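## Task

Push the probe through the cabinet's cable entry labelled LE so that over half of its length is inside, then release it so it stays hanging without any help from the robot, and move the grippers away.

## Robot and tools

Robot: two 7-joint arms, left_arm and right_arm, each ending in a parallel two-finger gripper. The names are labels only; left_arm sits on the +y side of the scene. Occasionally a brief outside force may tug a held part or nudge a loose object.

Frame: one scene frame for everything. Origin on the table top midway between the arms, +x out over the table, +z up. Positions are in metres, orientations are quaternions written w first (qw, qx, qy, qz). Reported hand positions can be slightly off, more so at long reach.

Gripper geometry: fingers extend along the gripper's own +z axis and close along its y axis. end_effector_position is the spot between the pads when closed, roughly 2 cm short of the fingertips; closing pushes the tips about 10 mm further along +z.

The 16-number row: every motion argument is a single flat list of 16 numbers covering both arms, even if only one moves. Order: left_arm x, y, z, qw, qx, qy, qz, opening, then right_arm x, y, z, qw, qx, qy, qz, opening. x, y, z and the quaternion are an absolute target pose for that gripper in the scene frame, not an offset. Opening ranges -1 (closed) to +1 (fully open, 0.084 m). To keep an arm still, resend its last reported position and the quaternion you have been commanding (not the drifted one from the result), plus the opening it should have.

Tools:
- execute_actions {"actions": [...], "pictures": bool}. An empty list just reports the state. One action {"rows": [[16 numbers], ...], "steps": n} applies one row per control step (1/30 s), up to 15 rows and 15 steps; if rows run out, the last row repeats. One wait {"steps": n} (up to 300) sends nothing new; the count starts at the previous result, so thinking time is included. A refused call moves nothing; calls are refused if a target lies more than 0.6 m from the arm's last reported position along any of the gripper's axes.
- move {"target": [16 numbers], "speed": m/s}. Drives each gripper in a straight line to its absolute pose; both arms finish together. Speed 0.002 to 0.5, default 0.25; rotation limited to twice that in rad/s. Duration 0.5 to 10 s; if longer is needed it stops short. Opening is applied at the start. It does not avoid obstacles or the other arm, and grippers may lag, wander, or overshoot the speed, especially with a near-straight arm. Result adds a move: line with the ending (done, off_target, moving, held, fault), any limits (paced = target clipped; held = some steps blocked, after which the arm may jump fast), and each gripper's distance from its target.
- wait {"seconds": 0 to 10}: lets the simulation run with no new command.
- zoom_image {"camera", "region": [x0, y0, x1, y1]}: enlarged crop of the latest image, at most 504x504 px, origin top-left. Cameras: cam_head_left, cam_head_right, cam_high, cam_low, cam_left_wrist, cam_right_wrist, each 504x504.
- finished_scene {"scene": 1 or 2}: irreversible; grades the scene and starts the next, whose task appears in its result.

Controller behaviour: each step the commanded pose is clipped to within 70 mm and 16 degrees of the measured pose, then solved by damped inverse kinematics that favours position over orientation. After an action, an arm only continues to its last clipped pose, so check the result and send the remainder. The simulation keeps running while you think. Joints move at most 3.14 rad/s. Elbows cannot fully straighten. Joint limits in rad: waist and both rolls ±6.283, shoulder -2.059 to 2.094, elbow -0.192 to 3.927, wrist pitch -1.693 to 3.142.

Result lines: a state line per arm with pose and linear/angular velocity; grip_measured (finger opening, same scale as commanded); joint positions and torques (torques include offsets and noise, nonzero even in free air); a Hand target line showing where each arm is being driven; pose unreachable and HELD markers when the clearance check altered or blocked a command; MOTOR HOT warnings from 65 °C, and an OVER-TEMPERATURE FAULT at 80 °C that brakes the arm until cool.

Gripping: to hold, command an opening clearly below grip_measured; lower means firmer, up to roughly 24 N per pad for objects up to about 6 cm. Fast closing can squeeze harder and even spring the fingers. Resending grip_measured gives only a light hold.

Avoid: dropping the probe, pushing it or anything else off the table, arms colliding or pressing on each other, and forcing into contact. Load limits (N m): waist 44, shoulder 44, upper arm roll, elbow and forearm roll 26.4, wrist pitch and wrist roll 17.6; held weight counts. Exceeding one causes a TORQUE FAULT: the arm backs off, freezes 10 s, and drops the rest of the call. Faster approaches and targets set deeper past contact hit harder. Holding loads heats motors. Finish by opening the gripper, confirming the probe hangs on its own with more than half inside, and withdrawing.

Each tool is called as name(argument=value, ...) on one line, values as JSON.

## Session

execute_actions(actions=[])

Scene clock: 0.00 s of 5060.00 s.
left_arm: end_effector_position=(-0.0234, +0.7318, +0.1220) grip_measured=+1.00 end_effector_quat_wxyz=(+0.041, +0.281, +0.958, -0.050) end_effector_velocity=(-0.000, -0.000, -0.000) end_effector_angular_velocity=(-0.001, -0.000, +0.001) | right_arm: end_effector_position=(+0.4378, -0.6141, +0.3064) grip_measured=+1.00 end_effector_quat_wxyz=(-0.468, +0.864, +0.186, -0.009) end_effector_velocity=(-0.000, -0.001, -0.000) end_effector_angular_velocity=(-0.001, +0.001, -0.001)
Joint positions: left_arm=[ 1.588  0.063 -0.024  0.889 -0.04   0.952 -0.84   0.084] | right_arm=[-0.83   0.814 -0.041  2.333  0.696  2.28  -0.921  0.084]
Joint velocities: left_arm=[-0.     0.     0.001 -0.001 -0.    -0.     0.     0.   ] | right_arm=[-0.     0.    -0.002  0.001  0.     0.001  0.     0.   ]
Joint torques (N m, as the arm reports them, + toward a larger angle): no reading
Motor temperatures (°C, as the motors report them): left_arm=[33 33 29 32 33 32 31] | right_arm=[29 31 31 34 31 40 31]
Hand target (left_arm): -0.023, +0.732, +0.122; +0.041, +0.281, +0.958, -0.050
Hand target (right_arm): +0.438, -0.614, +0.306; -0.468, +0.864, +0.186, -0.009

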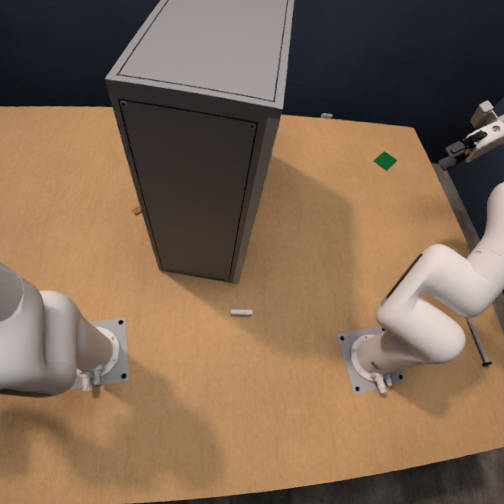

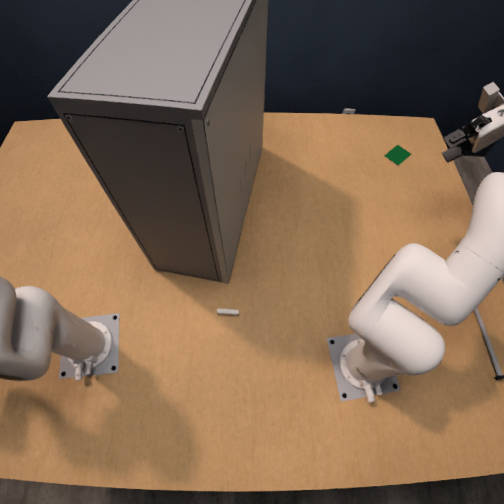

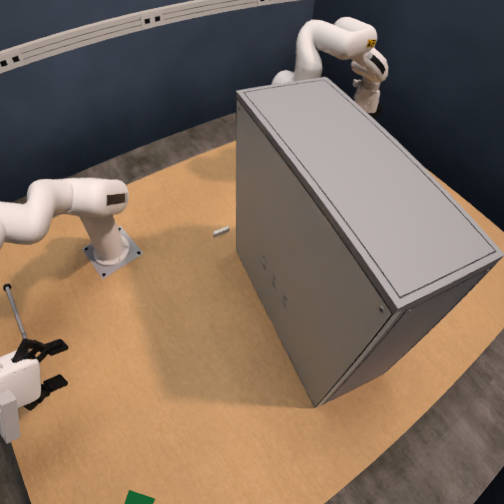

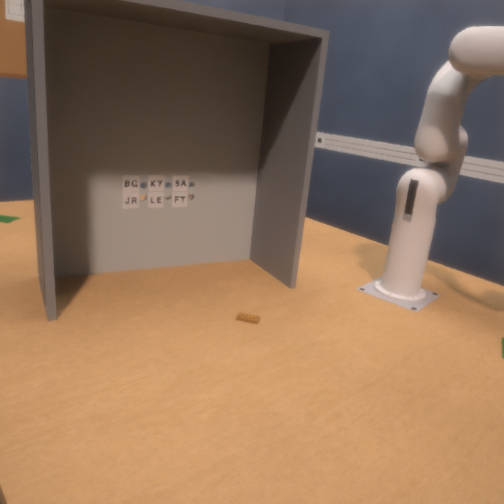

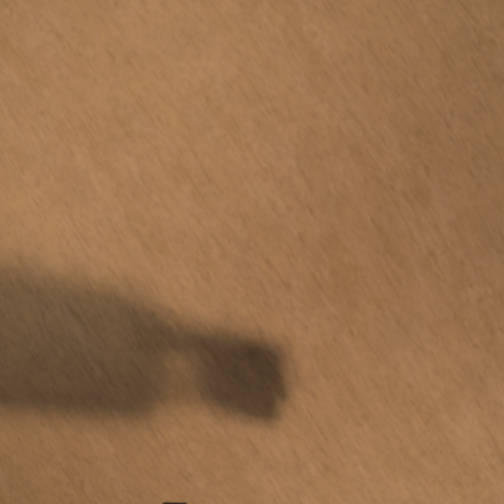

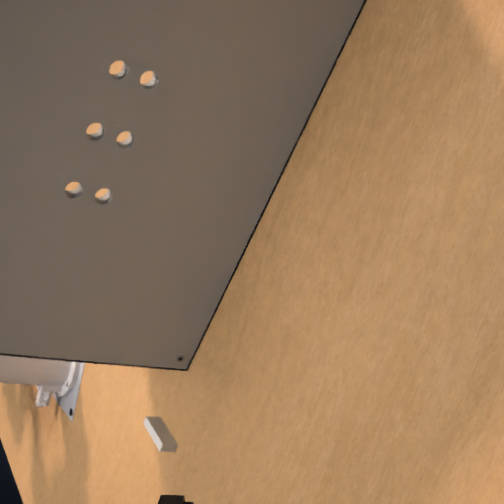

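zoom_image(camera="cam_low", region=[100, 160, 220, 230])

zoom_image(camera="cam_head_right", region=[404, 280, 504, 400])

zoom_image(camera="cam_high", region=[0, 260, 120, 380])

Region (100, 160, 220, 230) of cam_low's 504x504 image, scaled by 4.200, with more detail than that image has; it fills the top 294 rows of this view, and the rest is white.

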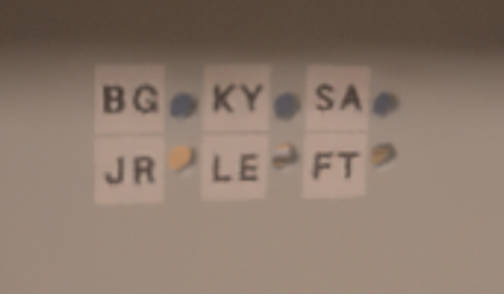

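Region (404, 280, 504, 400) of cam_head_right's 504x504 image, scaled by 4.200, with more detail than that image has.

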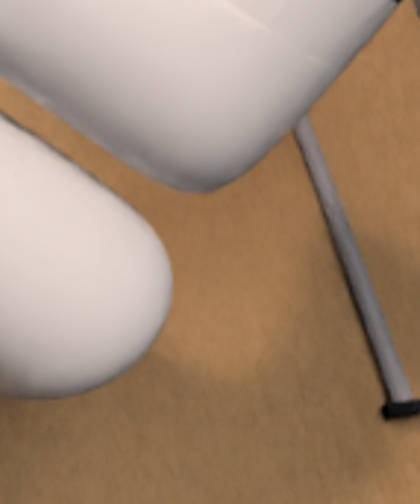

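Region (0, 260, 120, 380) of cam_high's 504x504 image, scaled by 4.200, with more detail than that image has.

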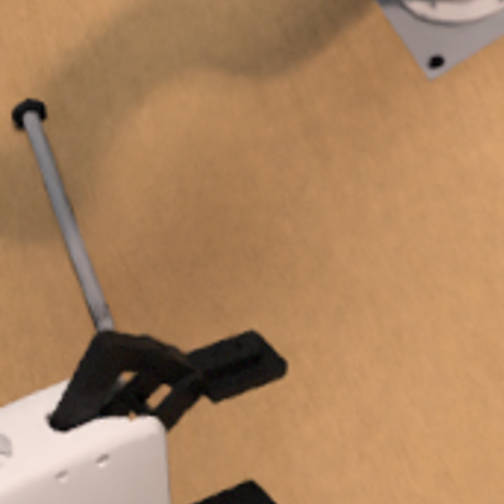

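move(target=[-0.0234,0.7318,0.122,0.041,0.281,0.958,-0.05,1,0.1,-0.7,0.33,0,1,0,0,1])

Scene clock: 16.53 s of 5060.00 s.
left_arm: end_effector_position=(-0.0234, +0.7318, +0.1220) grip_measured=+1.00 end_effector_quat_wxyz=(+0.041, +0.281, +0.958, -0.050) end_effector_velocity=(+0.001, +0.000, +0.000) end_effector_angular_velocity=(+0.001, -0.000, -0.001) | right_arm: end_effector_position=(+0.1005, -0.7006, +0.3298) grip_measured=+1.00 end_effector_quat_wxyz=(+0.000, +1.000, +0.001, -0.001) end_effector_velocity=(-0.002, -0.001, +0.000) end_effector_angular_velocity=(-0.003, -0.002, -0.002)
Joint positions: left_arm=[ 1.588  0.062 -0.024  0.888 -0.04   0.951 -0.839  0.084] | right_arm=[-0.935 -0.572 -0.264  0.909 -0.144  1.467 -1.023  0.084]
Joint velocities: left_arm=[-0.    -0.    -0.001  0.    -0.     0.     0.     0.   ] | right_arm=[-0.003 -0.004 -0.001 -0.002 -0.002 -0.002 -0.001  0.   ]
Joint torques (N m, as the arm reports them, + toward a larger angle): left_arm=[ -2.62 -17.47  -0.28  15.53   0.79  -1.08  -1.08] | right_arm=[ 0.57 -6.19  3.97 13.61  0.34 -2.47  0.19]
Motor temperatures (°C, as the motors report them): left_arm=[33 33 29 34 33 32 31] | right_arm=[29 32 31 36 31 40 31]
Hand target (left_arm): -0.023, +0.732, +0.122; +0.041, +0.281, +0.958, -0.050
Hand target (right_arm): +0.100, -0.701, +0.330; +0.000, +1.000, +0.001, -0.001
Off the commanded pose (left_arm): 0.000 m, 0 deg.
Off the commanded pose (right_arm): 0.001 m, 0 deg.
After step 90, 11.00 s passed at rest.
move: done

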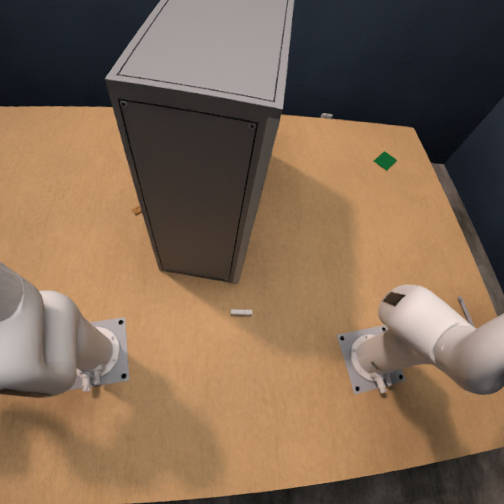

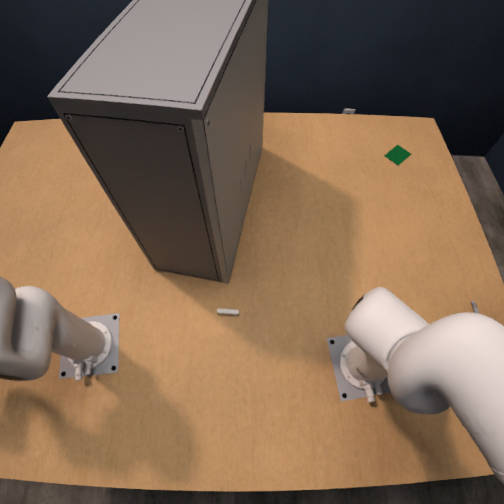

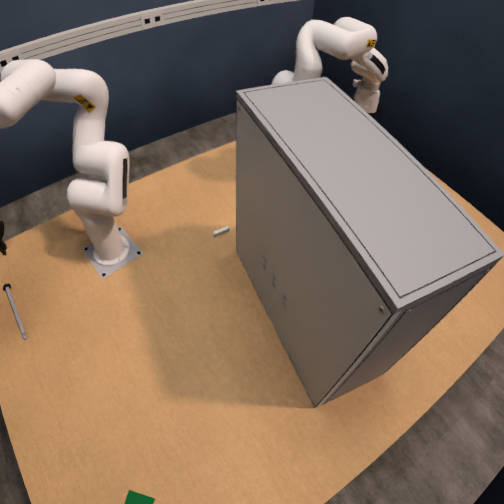

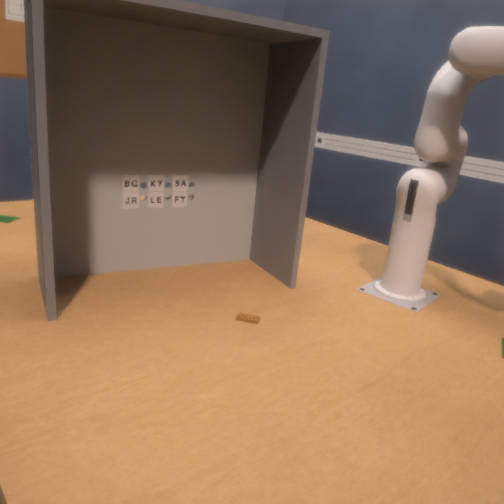

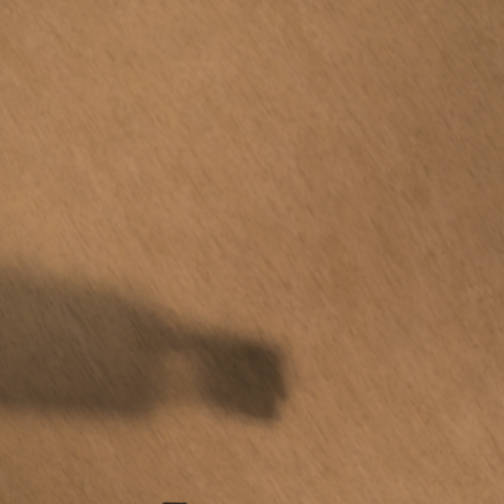

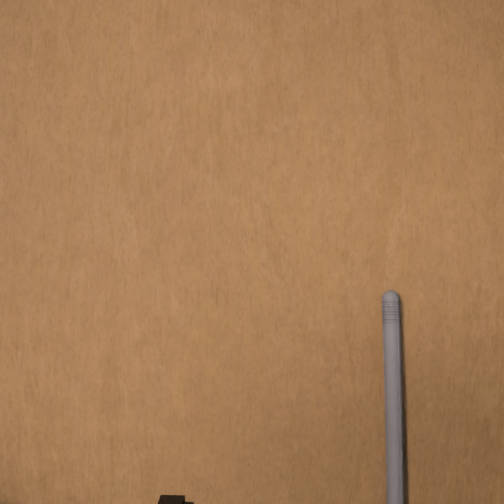

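move(target=[-0.0234,0.7318,0.122,0.041,0.281,0.958,-0.05,1,0.0,-0.76,0.33,0,1,0,0,1])

move(target=[-0.0234,0.7318,0.122,0.041,0.281,0.958,-0.05,1,0.0,-0.76,0.13,0,1,0,0,1])

Scene clock: 21.30 s of 5060.00 s.
left_arm: end_effector_position=(-0.0234, +0.7318, +0.1220) grip_measured=+1.00 end_effector_quat_wxyz=(+0.041, +0.281, +0.958, -0.050) end_effector_velocity=(-0.000, +0.000, +0.000) end_effector_angular_velocity=(+0.001, +0.001, -0.001) | right_arm: end_effector_position=(+0.0006, -0.7601, +0.3299) grip_measured=+1.00 end_effector_quat_wxyz=(+0.001, +1.000, +0.001, -0.000) end_effector_velocity=(-0.005, -0.002, +0.001) end_effector_angular_velocity=(-0.002, -0.003, -0.009)
Joint positions: left_arm=[ 1.588  0.062 -0.024  0.888 -0.04   0.951 -0.839  0.084] | right_arm=[-1.005 -0.495 -0.48   1.002 -0.224  1.451 -1.285  0.084]
Joint velocities: left_arm=[-0.    -0.     0.     0.001  0.001 -0.    -0.    -0.   ] | right_arm=[-0.005  0.001 -0.009  0.005 -0.001  0.    -0.004 -0.   ]
Joint torques (N m, as the arm reports them, + toward a larger angle): left_arm=[ -2.46 -17.64  -0.39  15.58   0.76  -1.06  -1.07] | right_arm=[ 0.49 -6.38  6.33 13.31  0.33 -2.47  0.24]
Motor temperatures (°C, as the motors report them): left_arm=[33 33 29 34 33 32 31] | right_arm=[29 32 31 37 31 40 31]
Hand target (left_arm): -0.023, +0.732, +0.122; +0.041, +0.281, +0.958, -0.050
Hand target (right_arm): -0.000, -0.760, +0.330; +0.000, +1.000, -0.000, -0.000
Off the commanded pose (left_arm): 0.000 m, 0 deg.
Off the commanded pose (right_arm): 0.001 m, 0 deg.
After step 90, 0.87 s passed at rest.
move: done

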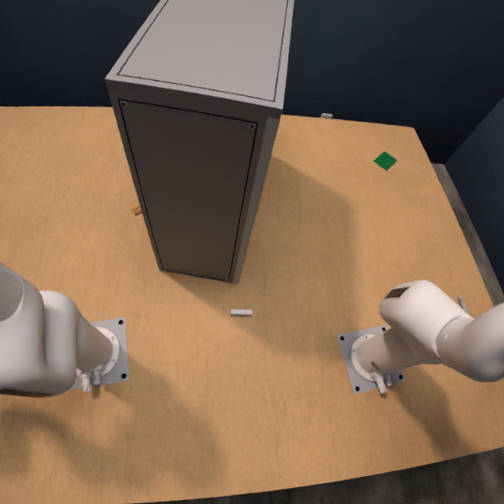

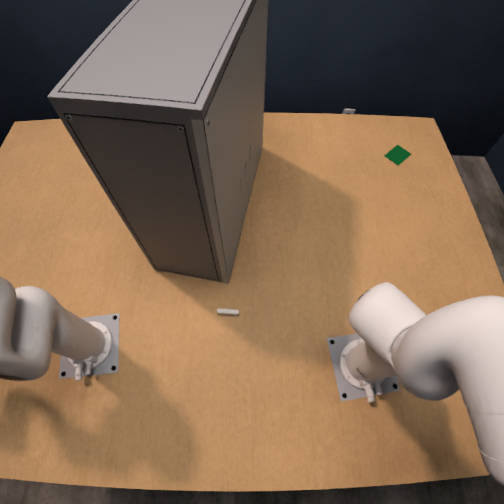

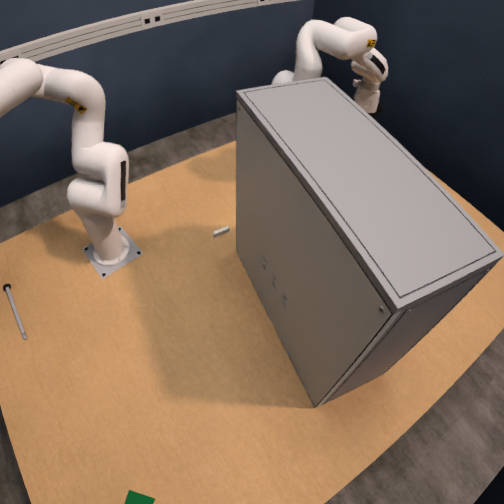

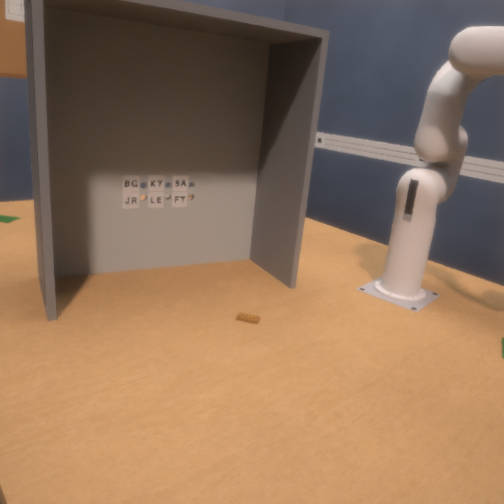

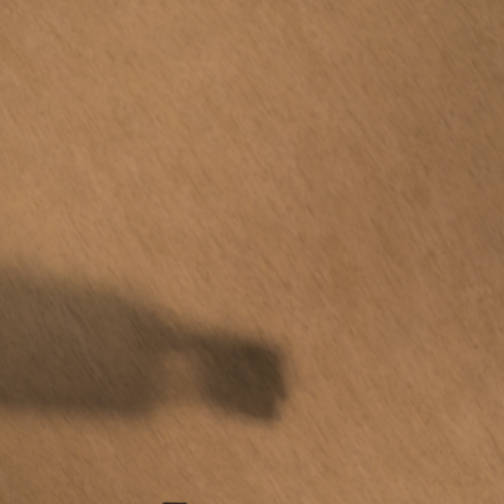

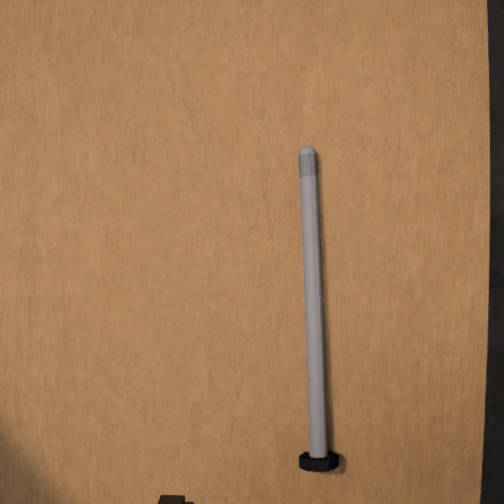

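Scene clock: 22.60 s of 5060.00 s.
left_arm: end_effector_position=(-0.0234, +0.7318, +0.1220) grip_measured=+1.00 end_effector_quat_wxyz=(+0.041, +0.281, +0.958, -0.050) end_effector_velocity=(+0.000, +0.001, +0.001) end_effector_angular_velocity=(+0.001, -0.001, +0.002) | right_arm: end_effector_position=(-0.0001, -0.7607, +0.1305) grip_measured=+1.00 end_effector_quat_wxyz=(+0.001, +1.000, -0.001, -0.000) end_effector_velocity=(-0.000, +0.002, -0.003) end_effector_angular_velocity=(+0.007, -0.000, +0.000)
Joint positions: left_arm=[ 1.588  0.062 -0.024  0.888 -0.04   0.951 -0.839  0.084] | right_arm=[-1.001 -0.313 -0.631  0.555 -0.251  0.824 -1.311  0.084]
Joint velocities: left_arm=[ 0.    -0.     0.001  0.001 -0.002  0.    -0.    -0.   ] | right_arm=[ 0.001  0.004 -0.003 -0.006  0.002 -0.003 -0.002 -0.   ]
Joint torques (N m, as the arm reports them, + toward a larger angle): left_arm=[ -2.73 -17.77  -0.31  15.56   0.8   -0.96  -1.09] | right_arm=[ 0.71 -8.56  4.3  12.14  0.43 -2.45  0.35]
Motor temperatures (°C, as the motors report them): left_arm=[33 33 29 34 33 32 31] | right_arm=[29 32 31 37 31 40 31]
Hand target (left_arm): -0.023, +0.732, +0.122; +0.041, +0.281, +0.958, -0.050
Hand target (right_arm): -0.000, -0.760, +0.130; +0.000, +1.000, -0.001, -0.000
Off the commanded pose (left_arm): 0.000 m, 0 deg.
Off the commanded pose (right_arm): 0.001 m, 0 deg.
move: done

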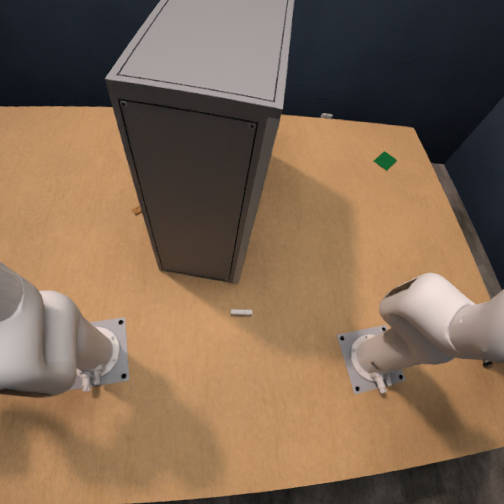

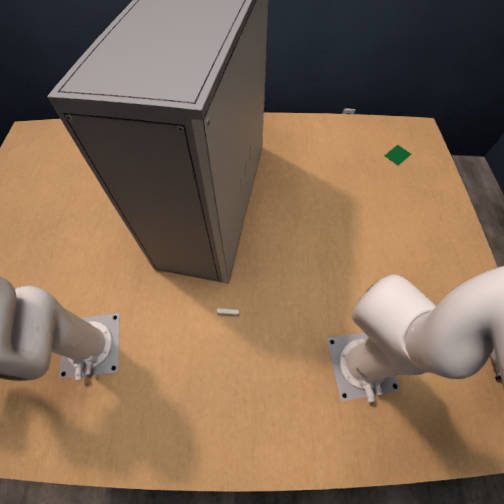

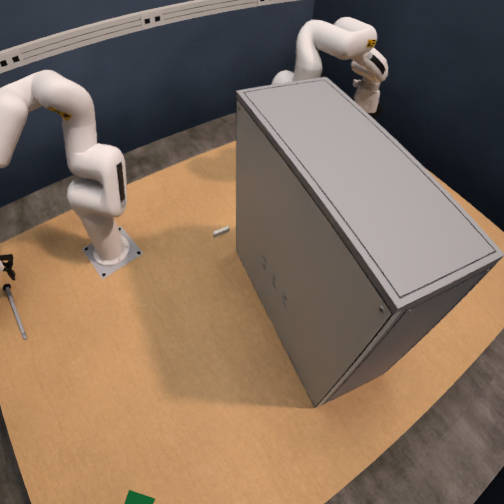

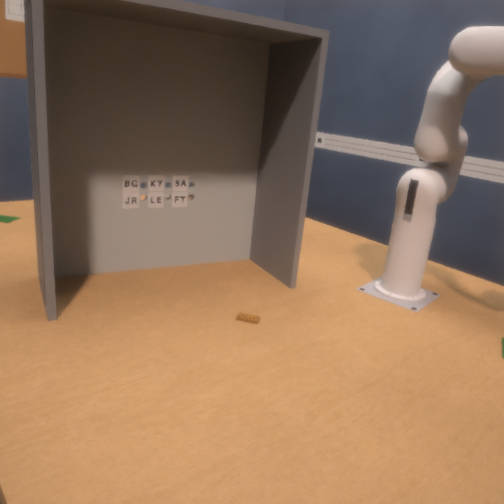

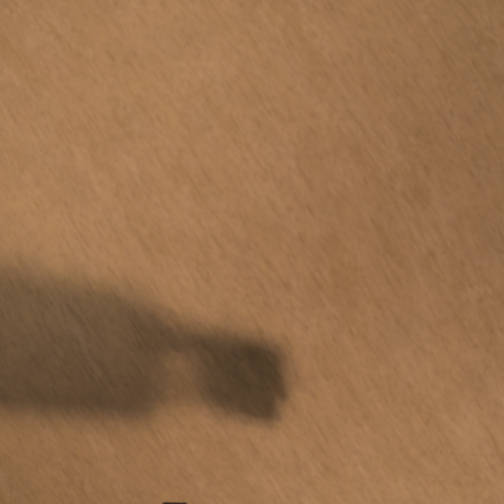

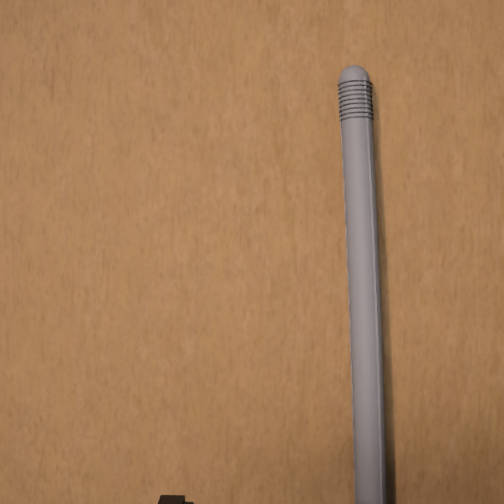

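move(target=[-0.0234,0.7318,0.122,0.041,0.281,0.958,-0.05,1,-0.05,-0.775,0.05,0,0.966,0,0.259,0.2], speed=0.15)

zoom_image(camera="cam_high", region=[0, 230, 100, 350])

Scene clock: 36.37 s of 5060.00 s.
left_arm: end_effector_position=(-0.0234, +0.7318, +0.1220) grip_measured=+1.00 end_effector_quat_wxyz=(+0.041, +0.281, +0.958, -0.050) end_effector_velocity=(+0.000, -0.001, -0.001) end_effector_angular_velocity=(-0.003, -0.000, -0.001) | right_arm: end_effector_position=(-0.0505, -0.7755, +0.0501) grip_measured=+0.19 end_effector_quat_wxyz=(+0.001, +0.966, +0.000, +0.257) end_effector_velocity=(+0.001, -0.000, -0.000) end_effector_angular_velocity=(+0.003, -0.004, +0.005)
Joint positions: left_arm=[ 1.588  0.062 -0.024  0.888 -0.04   0.951 -0.839  0.084] | right_arm=[-0.973  0.278 -1.051  0.703  0.912  1.004 -2.589  0.052]
Joint velocities: left_arm=[ 0.     0.001 -0.001 -0.001  0.     0.     0.     0.   ] | right_arm=[-0.005  0.005  0.006  0.004  0.001  0.008 -0.002 -0.   ]
Joint torques (N m, as the arm reports them, + toward a larger angle): left_arm=[ -2.34 -17.41  -0.31  15.62   0.74  -1.12  -1.09] | right_arm=[  0.48 -11.71  -6.1    9.6    0.42  -1.01   0.29]
Motor temperatures (°C, as the motors report them): left_arm=[33 33 29 35 33 32 31] | right_arm=[29 32 31 37 31 40 31]
Hand target (left_arm): -0.023, +0.732, +0.122; +0.041, +0.281, +0.958, -0.050
Hand target (right_arm): -0.051, -0.775, +0.050; +0.001, +0.966, -0.000, +0.257
Off the commanded pose (left_arm): 0.000 m, 0 deg.
Off the commanded pose (right_arm): 0.001 m, 0 deg.
After step 90, 8.53 s passed at rest.
move: done

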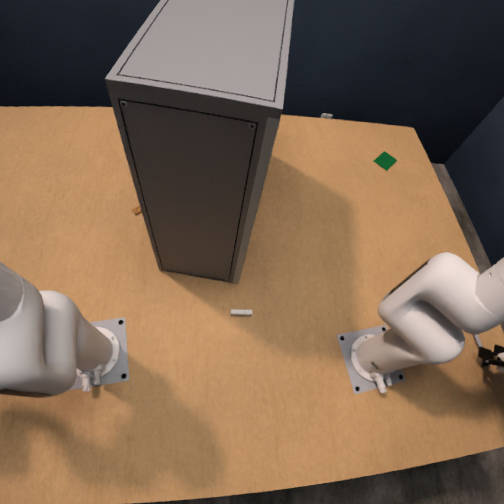

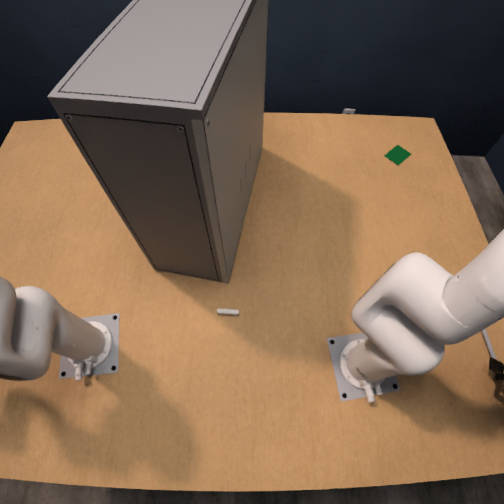

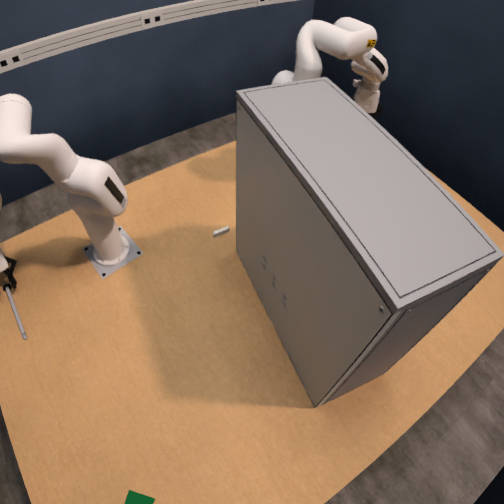

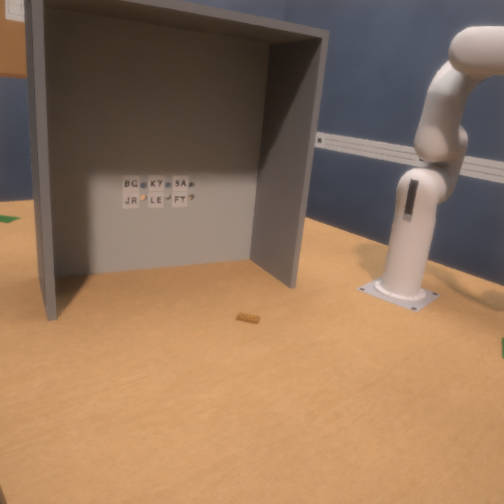

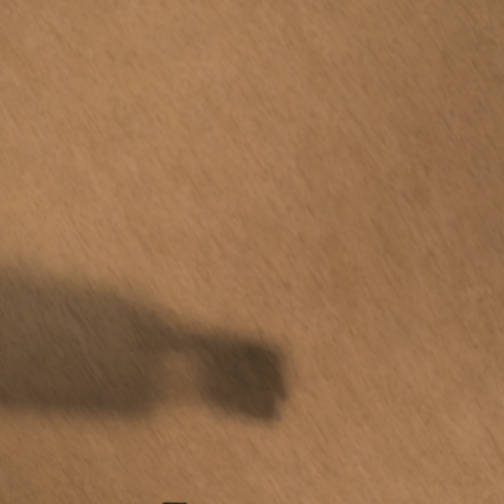

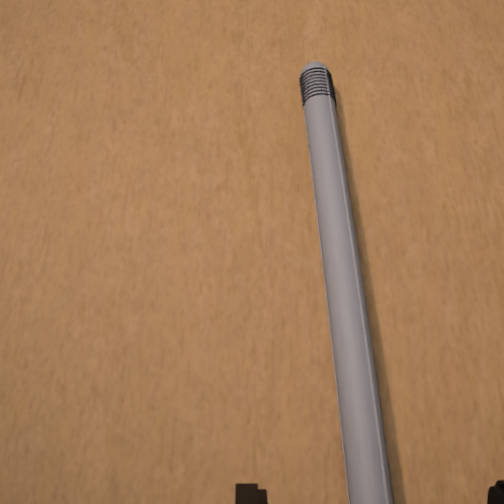

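Region (0, 230, 100, 350) of cam_high's 504x504 image, scaled by 4.200, with more detail than that image has.

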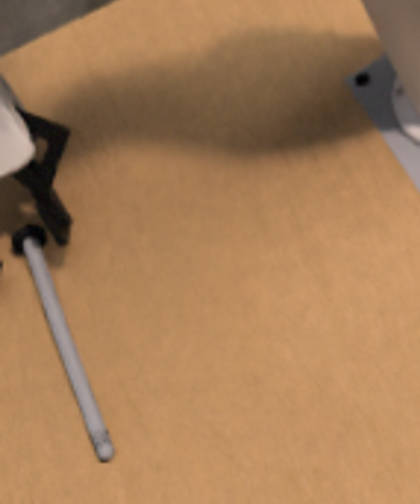

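move(target=[-0.0234,0.7318,0.122,0.041,0.281,0.958,-0.05,1,-0.04,-0.779,0.021,0,0.966,0,0.259,0.2], speed=0.05)

move(target=[-0.0234,0.7318,0.122,0.041,0.281,0.958,-0.05,1,-0.04,-0.779,0.021,0,0.966,0,0.259,-1])

move(target=[-0.0234,0.7318,0.122,0.041,0.281,0.958,-0.05,1,0.0,-0.77,0.15,0,0.966,0,0.259,-1], speed=0.1)

zoom_image(camera="cam_high", region=[0, 230, 100, 350])

Scene clock: 44.07 s of 5060.00 s.
left_arm: end_effector_position=(-0.0234, +0.7318, +0.1220) grip_measured=+1.00 end_effector_quat_wxyz=(+0.041, +0.281, +0.958, -0.050) end_effector_velocity=(-0.000, -0.000, +0.000) end_effector_angular_velocity=(+0.001, +0.001, -0.001) | right_arm: end_effector_position=(-0.0403, -0.7805, +0.0225) grip_measured=+0.19 end_effector_quat_wxyz=(+0.002, +0.966, +0.000, +0.260) end_effector_velocity=(-0.000, +0.001, -0.002) end_effector_angular_velocity=(+0.002, +0.001, -0.001)
Joint positions: left_arm=[ 1.588  0.062 -0.024  0.888 -0.04   0.951 -0.839  0.084] | right_arm=[-1.026  0.392 -0.961  0.722  1.047  1.009 -2.672  0.052]
Joint velocities: left_arm=[ 0.    -0.002 -0.    -0.002  0.001 -0.    -0.     0.   ] | right_arm=[ 0.002  0.006 -0.002 -0.002  0.005  0.001 -0.004  0.   ]
Joint torques (N m, as the arm reports them, + toward a larger angle): left_arm=[ -2.67 -17.61  -0.35  15.54   0.68  -0.99  -0.97] | right_arm=[ 1.26 -7.35 -3.76  5.53  0.24 -3.13  0.33]
Motor temperatures (°C, as the motors report them): left_arm=[33 33 29 35 33 32 31] | right_arm=[29 32 31 37 31 40 31]
Hand target (left_arm): -0.023, +0.732, +0.122; +0.041, +0.281, +0.958, -0.050
Hand target (right_arm): -0.040, -0.779, +0.021; +0.000, +0.966, +0.000, +0.259
Off the commanded pose (left_arm): 0.000 m, 0 deg.
Off the commanded pose (right_arm): 0.002 m, 0 deg.
After step 90, 3.77 s passed at rest.
move: done

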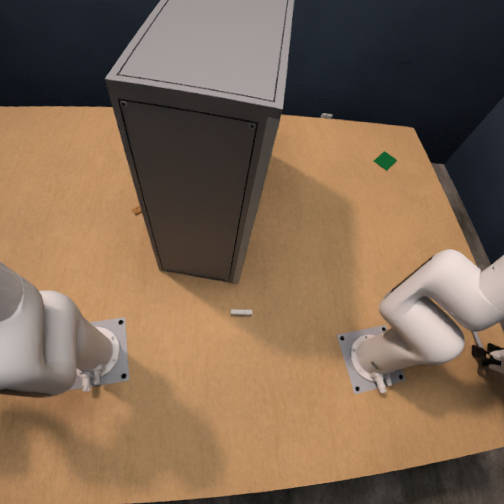

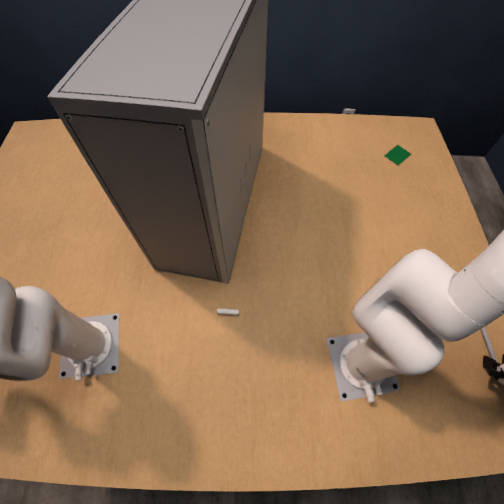

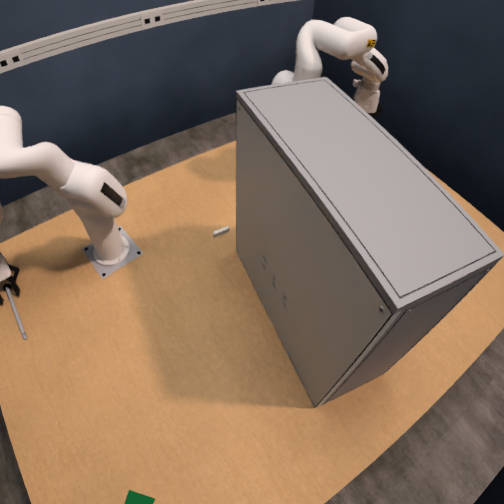

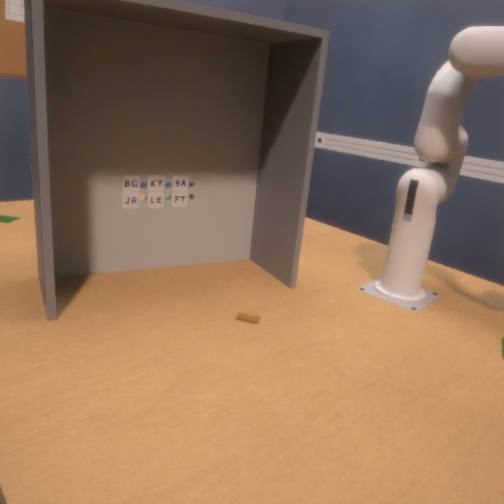

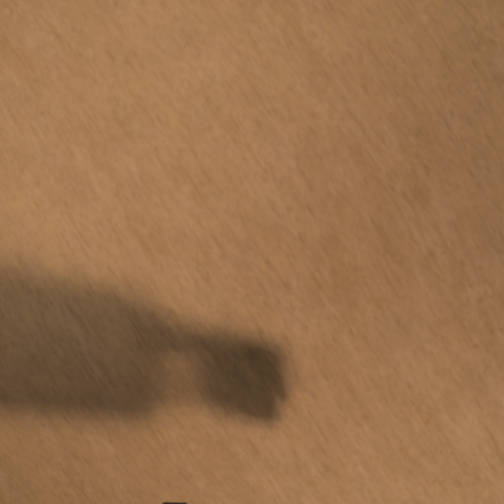

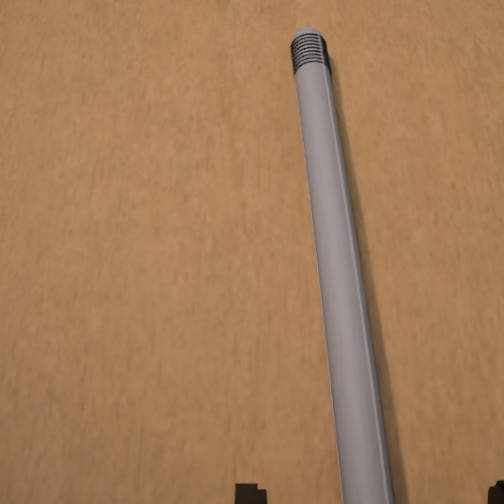

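Scene clock: 44.77 s of 5060.00 s.
left_arm: end_effector_position=(-0.0234, +0.7318, +0.1220) grip_measured=+1.00 end_effector_quat_wxyz=(+0.041, +0.281, +0.958, -0.050) end_effector_velocity=(-0.001, +0.000, +0.001) end_effector_angular_velocity=(+0.002, +0.001, +0.001) | right_arm: end_effector_position=(-0.0402, -0.7823, +0.0234) grip_measured=-0.74 end_effector_quat_wxyz=(+0.003, +0.966, +0.001, +0.260) end_effector_velocity=(-0.000, -0.001, +0.001) end_effector_angular_velocity=(-0.003, +0.004, +0.004)
Joint positions: left_arm=[ 1.588  0.062 -0.024  0.888 -0.04   0.951 -0.839  0.084] | right_arm=[-1.023  0.393 -0.963  0.726  1.048  1.011 -2.673  0.011]
Joint velocities: left_arm=[-0.    -0.002  0.001 -0.     0.    -0.     0.     0.   ] | right_arm=[ 0.003  0.001 -0.002  0.003 -0.002 -0.002 -0.001 -0.   ]
Joint torques (N m, as the arm reports them, + toward a larger angle): left_arm=[ -2.7  -17.55  -0.35  15.67   0.6   -1.01  -1.09] | right_arm=[ 1.68  6.79  3.41 -3.81 -0.95 -6.48  0.09]
Motor temperatures (°C, as the motors report them): left_arm=[33 33 29 35 33 32 31] | right_arm=[29 32 31 37 31 40 31]
Hand target (left_arm): -0.023, +0.732, +0.122; +0.041, +0.281, +0.958, -0.050
Hand target (right_arm): -0.040, -0.779, +0.021; -0.000, +0.966, +0.000, +0.259
Off the commanded pose (left_arm): 0.000 m, 0 deg.
Off the commanded pose (right_arm): 0.004 m, 0 deg.
move: off_target (right_arm)

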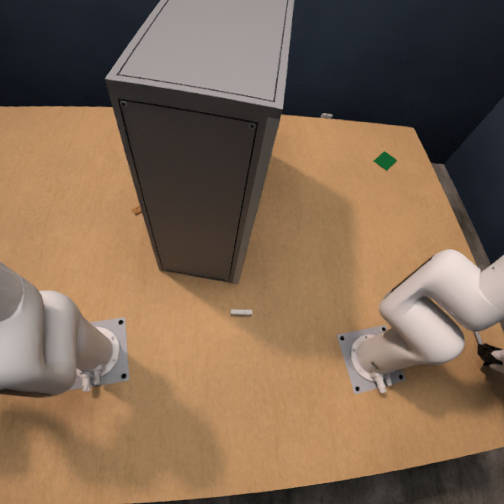

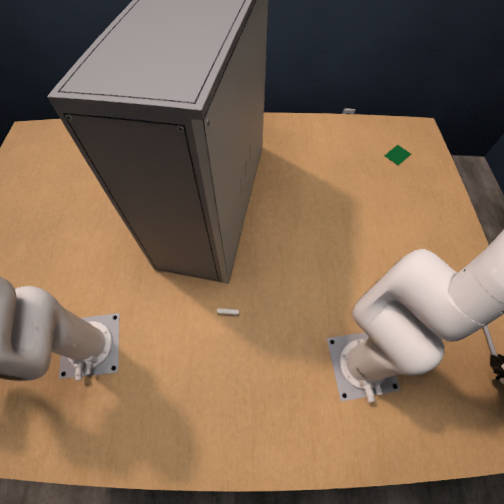

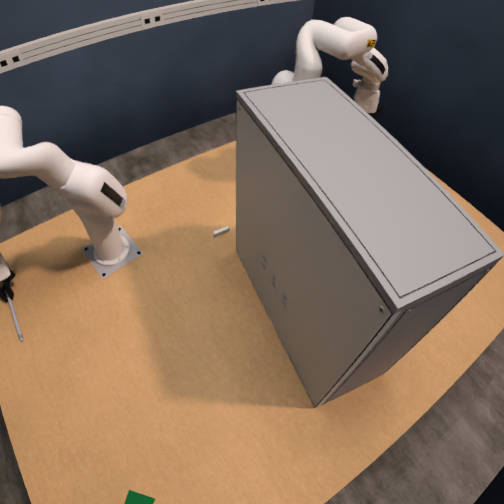

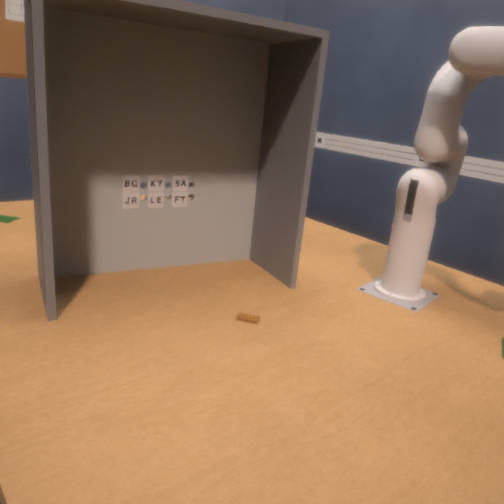

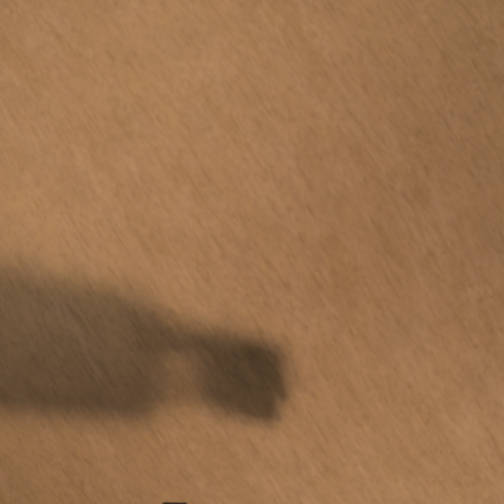

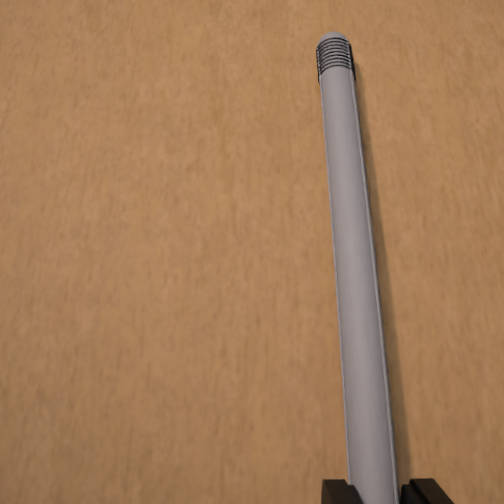

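Scene clock: 46.50 s of 5060.00 s.
left_arm: end_effector_position=(-0.0234, +0.7318, +0.1220) grip_measured=+1.00 end_effector_quat_wxyz=(+0.041, +0.281, +0.958, -0.050) end_effector_velocity=(+0.000, -0.000, -0.000) end_effector_angular_velocity=(+0.000, +0.000, -0.001) | right_arm: end_effector_position=(+0.0002, -0.7695, +0.1498) grip_measured=-0.74 end_effector_quat_wxyz=(-0.001, +0.966, -0.000, +0.260) end_effector_velocity=(+0.000, -0.000, +0.001) end_effector_angular_velocity=(-0.002, +0.003, +0.000)
Joint positions: left_arm=[ 1.588  0.062 -0.024  0.888 -0.04   0.951 -0.839  0.084] | right_arm=[-0.918 -0.313 -0.968  0.63   0.331  0.927 -1.942  0.011]
Joint velocities: left_arm=[-0.    -0.    -0.001 -0.     0.    -0.    -0.     0.   ] | right_arm=[-0.003 -0.004  0.005 -0.    -0.005 -0.001  0.005 -0.   ]
Joint torques (N m, as the arm reports them, + toward a larger angle): left_arm=[ -3.01 -17.6   -0.29  15.7    0.61  -1.15  -1.02] | right_arm=[ 0.61 -5.05  5.98 12.05  0.63 -1.61  0.23]
Motor temperatures (°C, as the motors report them): left_arm=[33 33 29 35 33 32 31] | right_arm=[29 32 31 37 31 40 31]
Hand target (left_arm): -0.023, +0.732, +0.122; +0.041, +0.281, +0.958, -0.050
Hand target (right_arm): +0.000, -0.770, +0.150; -0.000, +0.966, -0.000, +0.260
Off the commanded pose (left_arm): 0.000 m, 0 deg.
Off the commanded pose (right_arm): 0.001 m, 0 deg.
move: done

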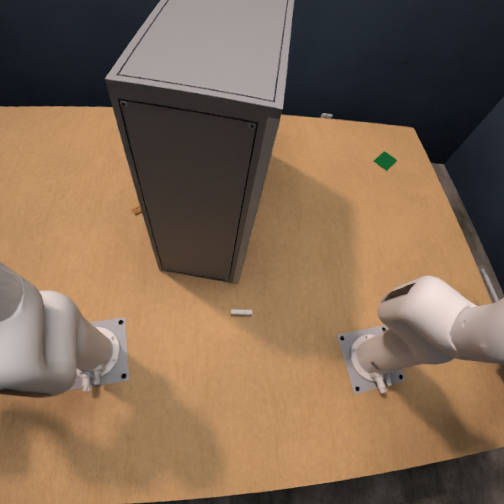

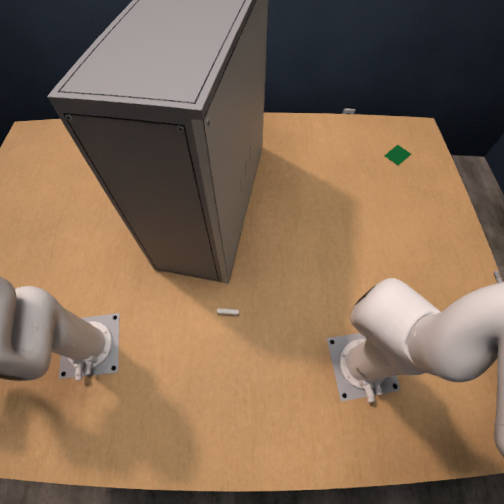

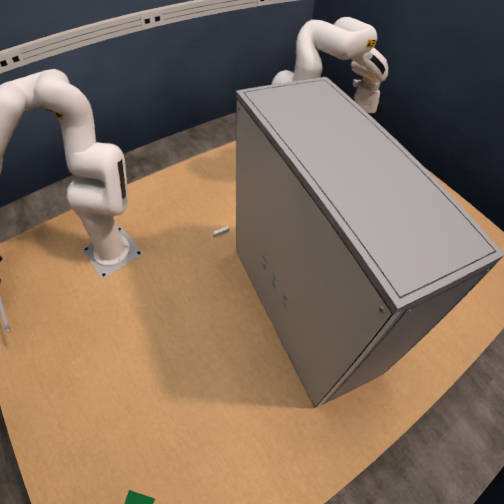

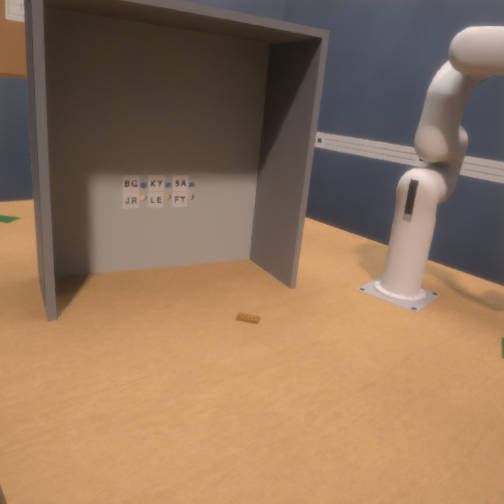

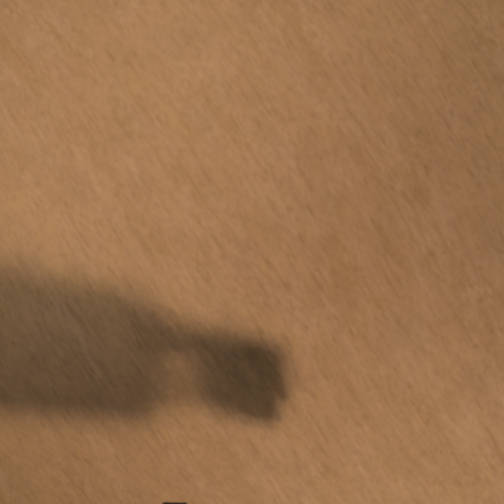

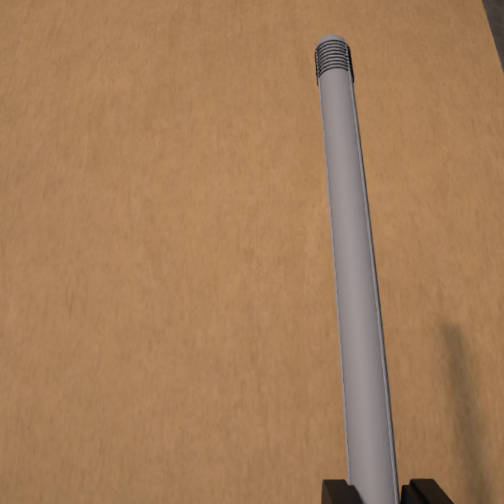

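Region (0, 230, 100, 350) of cam_high's 504x504 image, scaled by 4.200, with more detail than that image has.

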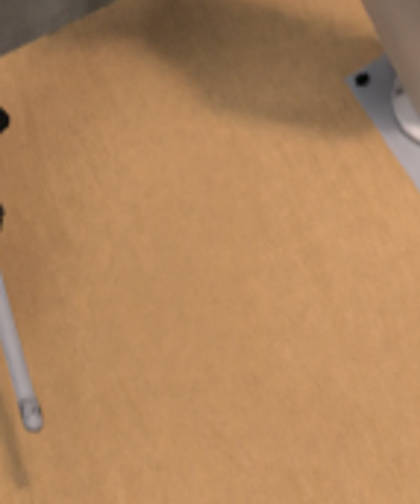

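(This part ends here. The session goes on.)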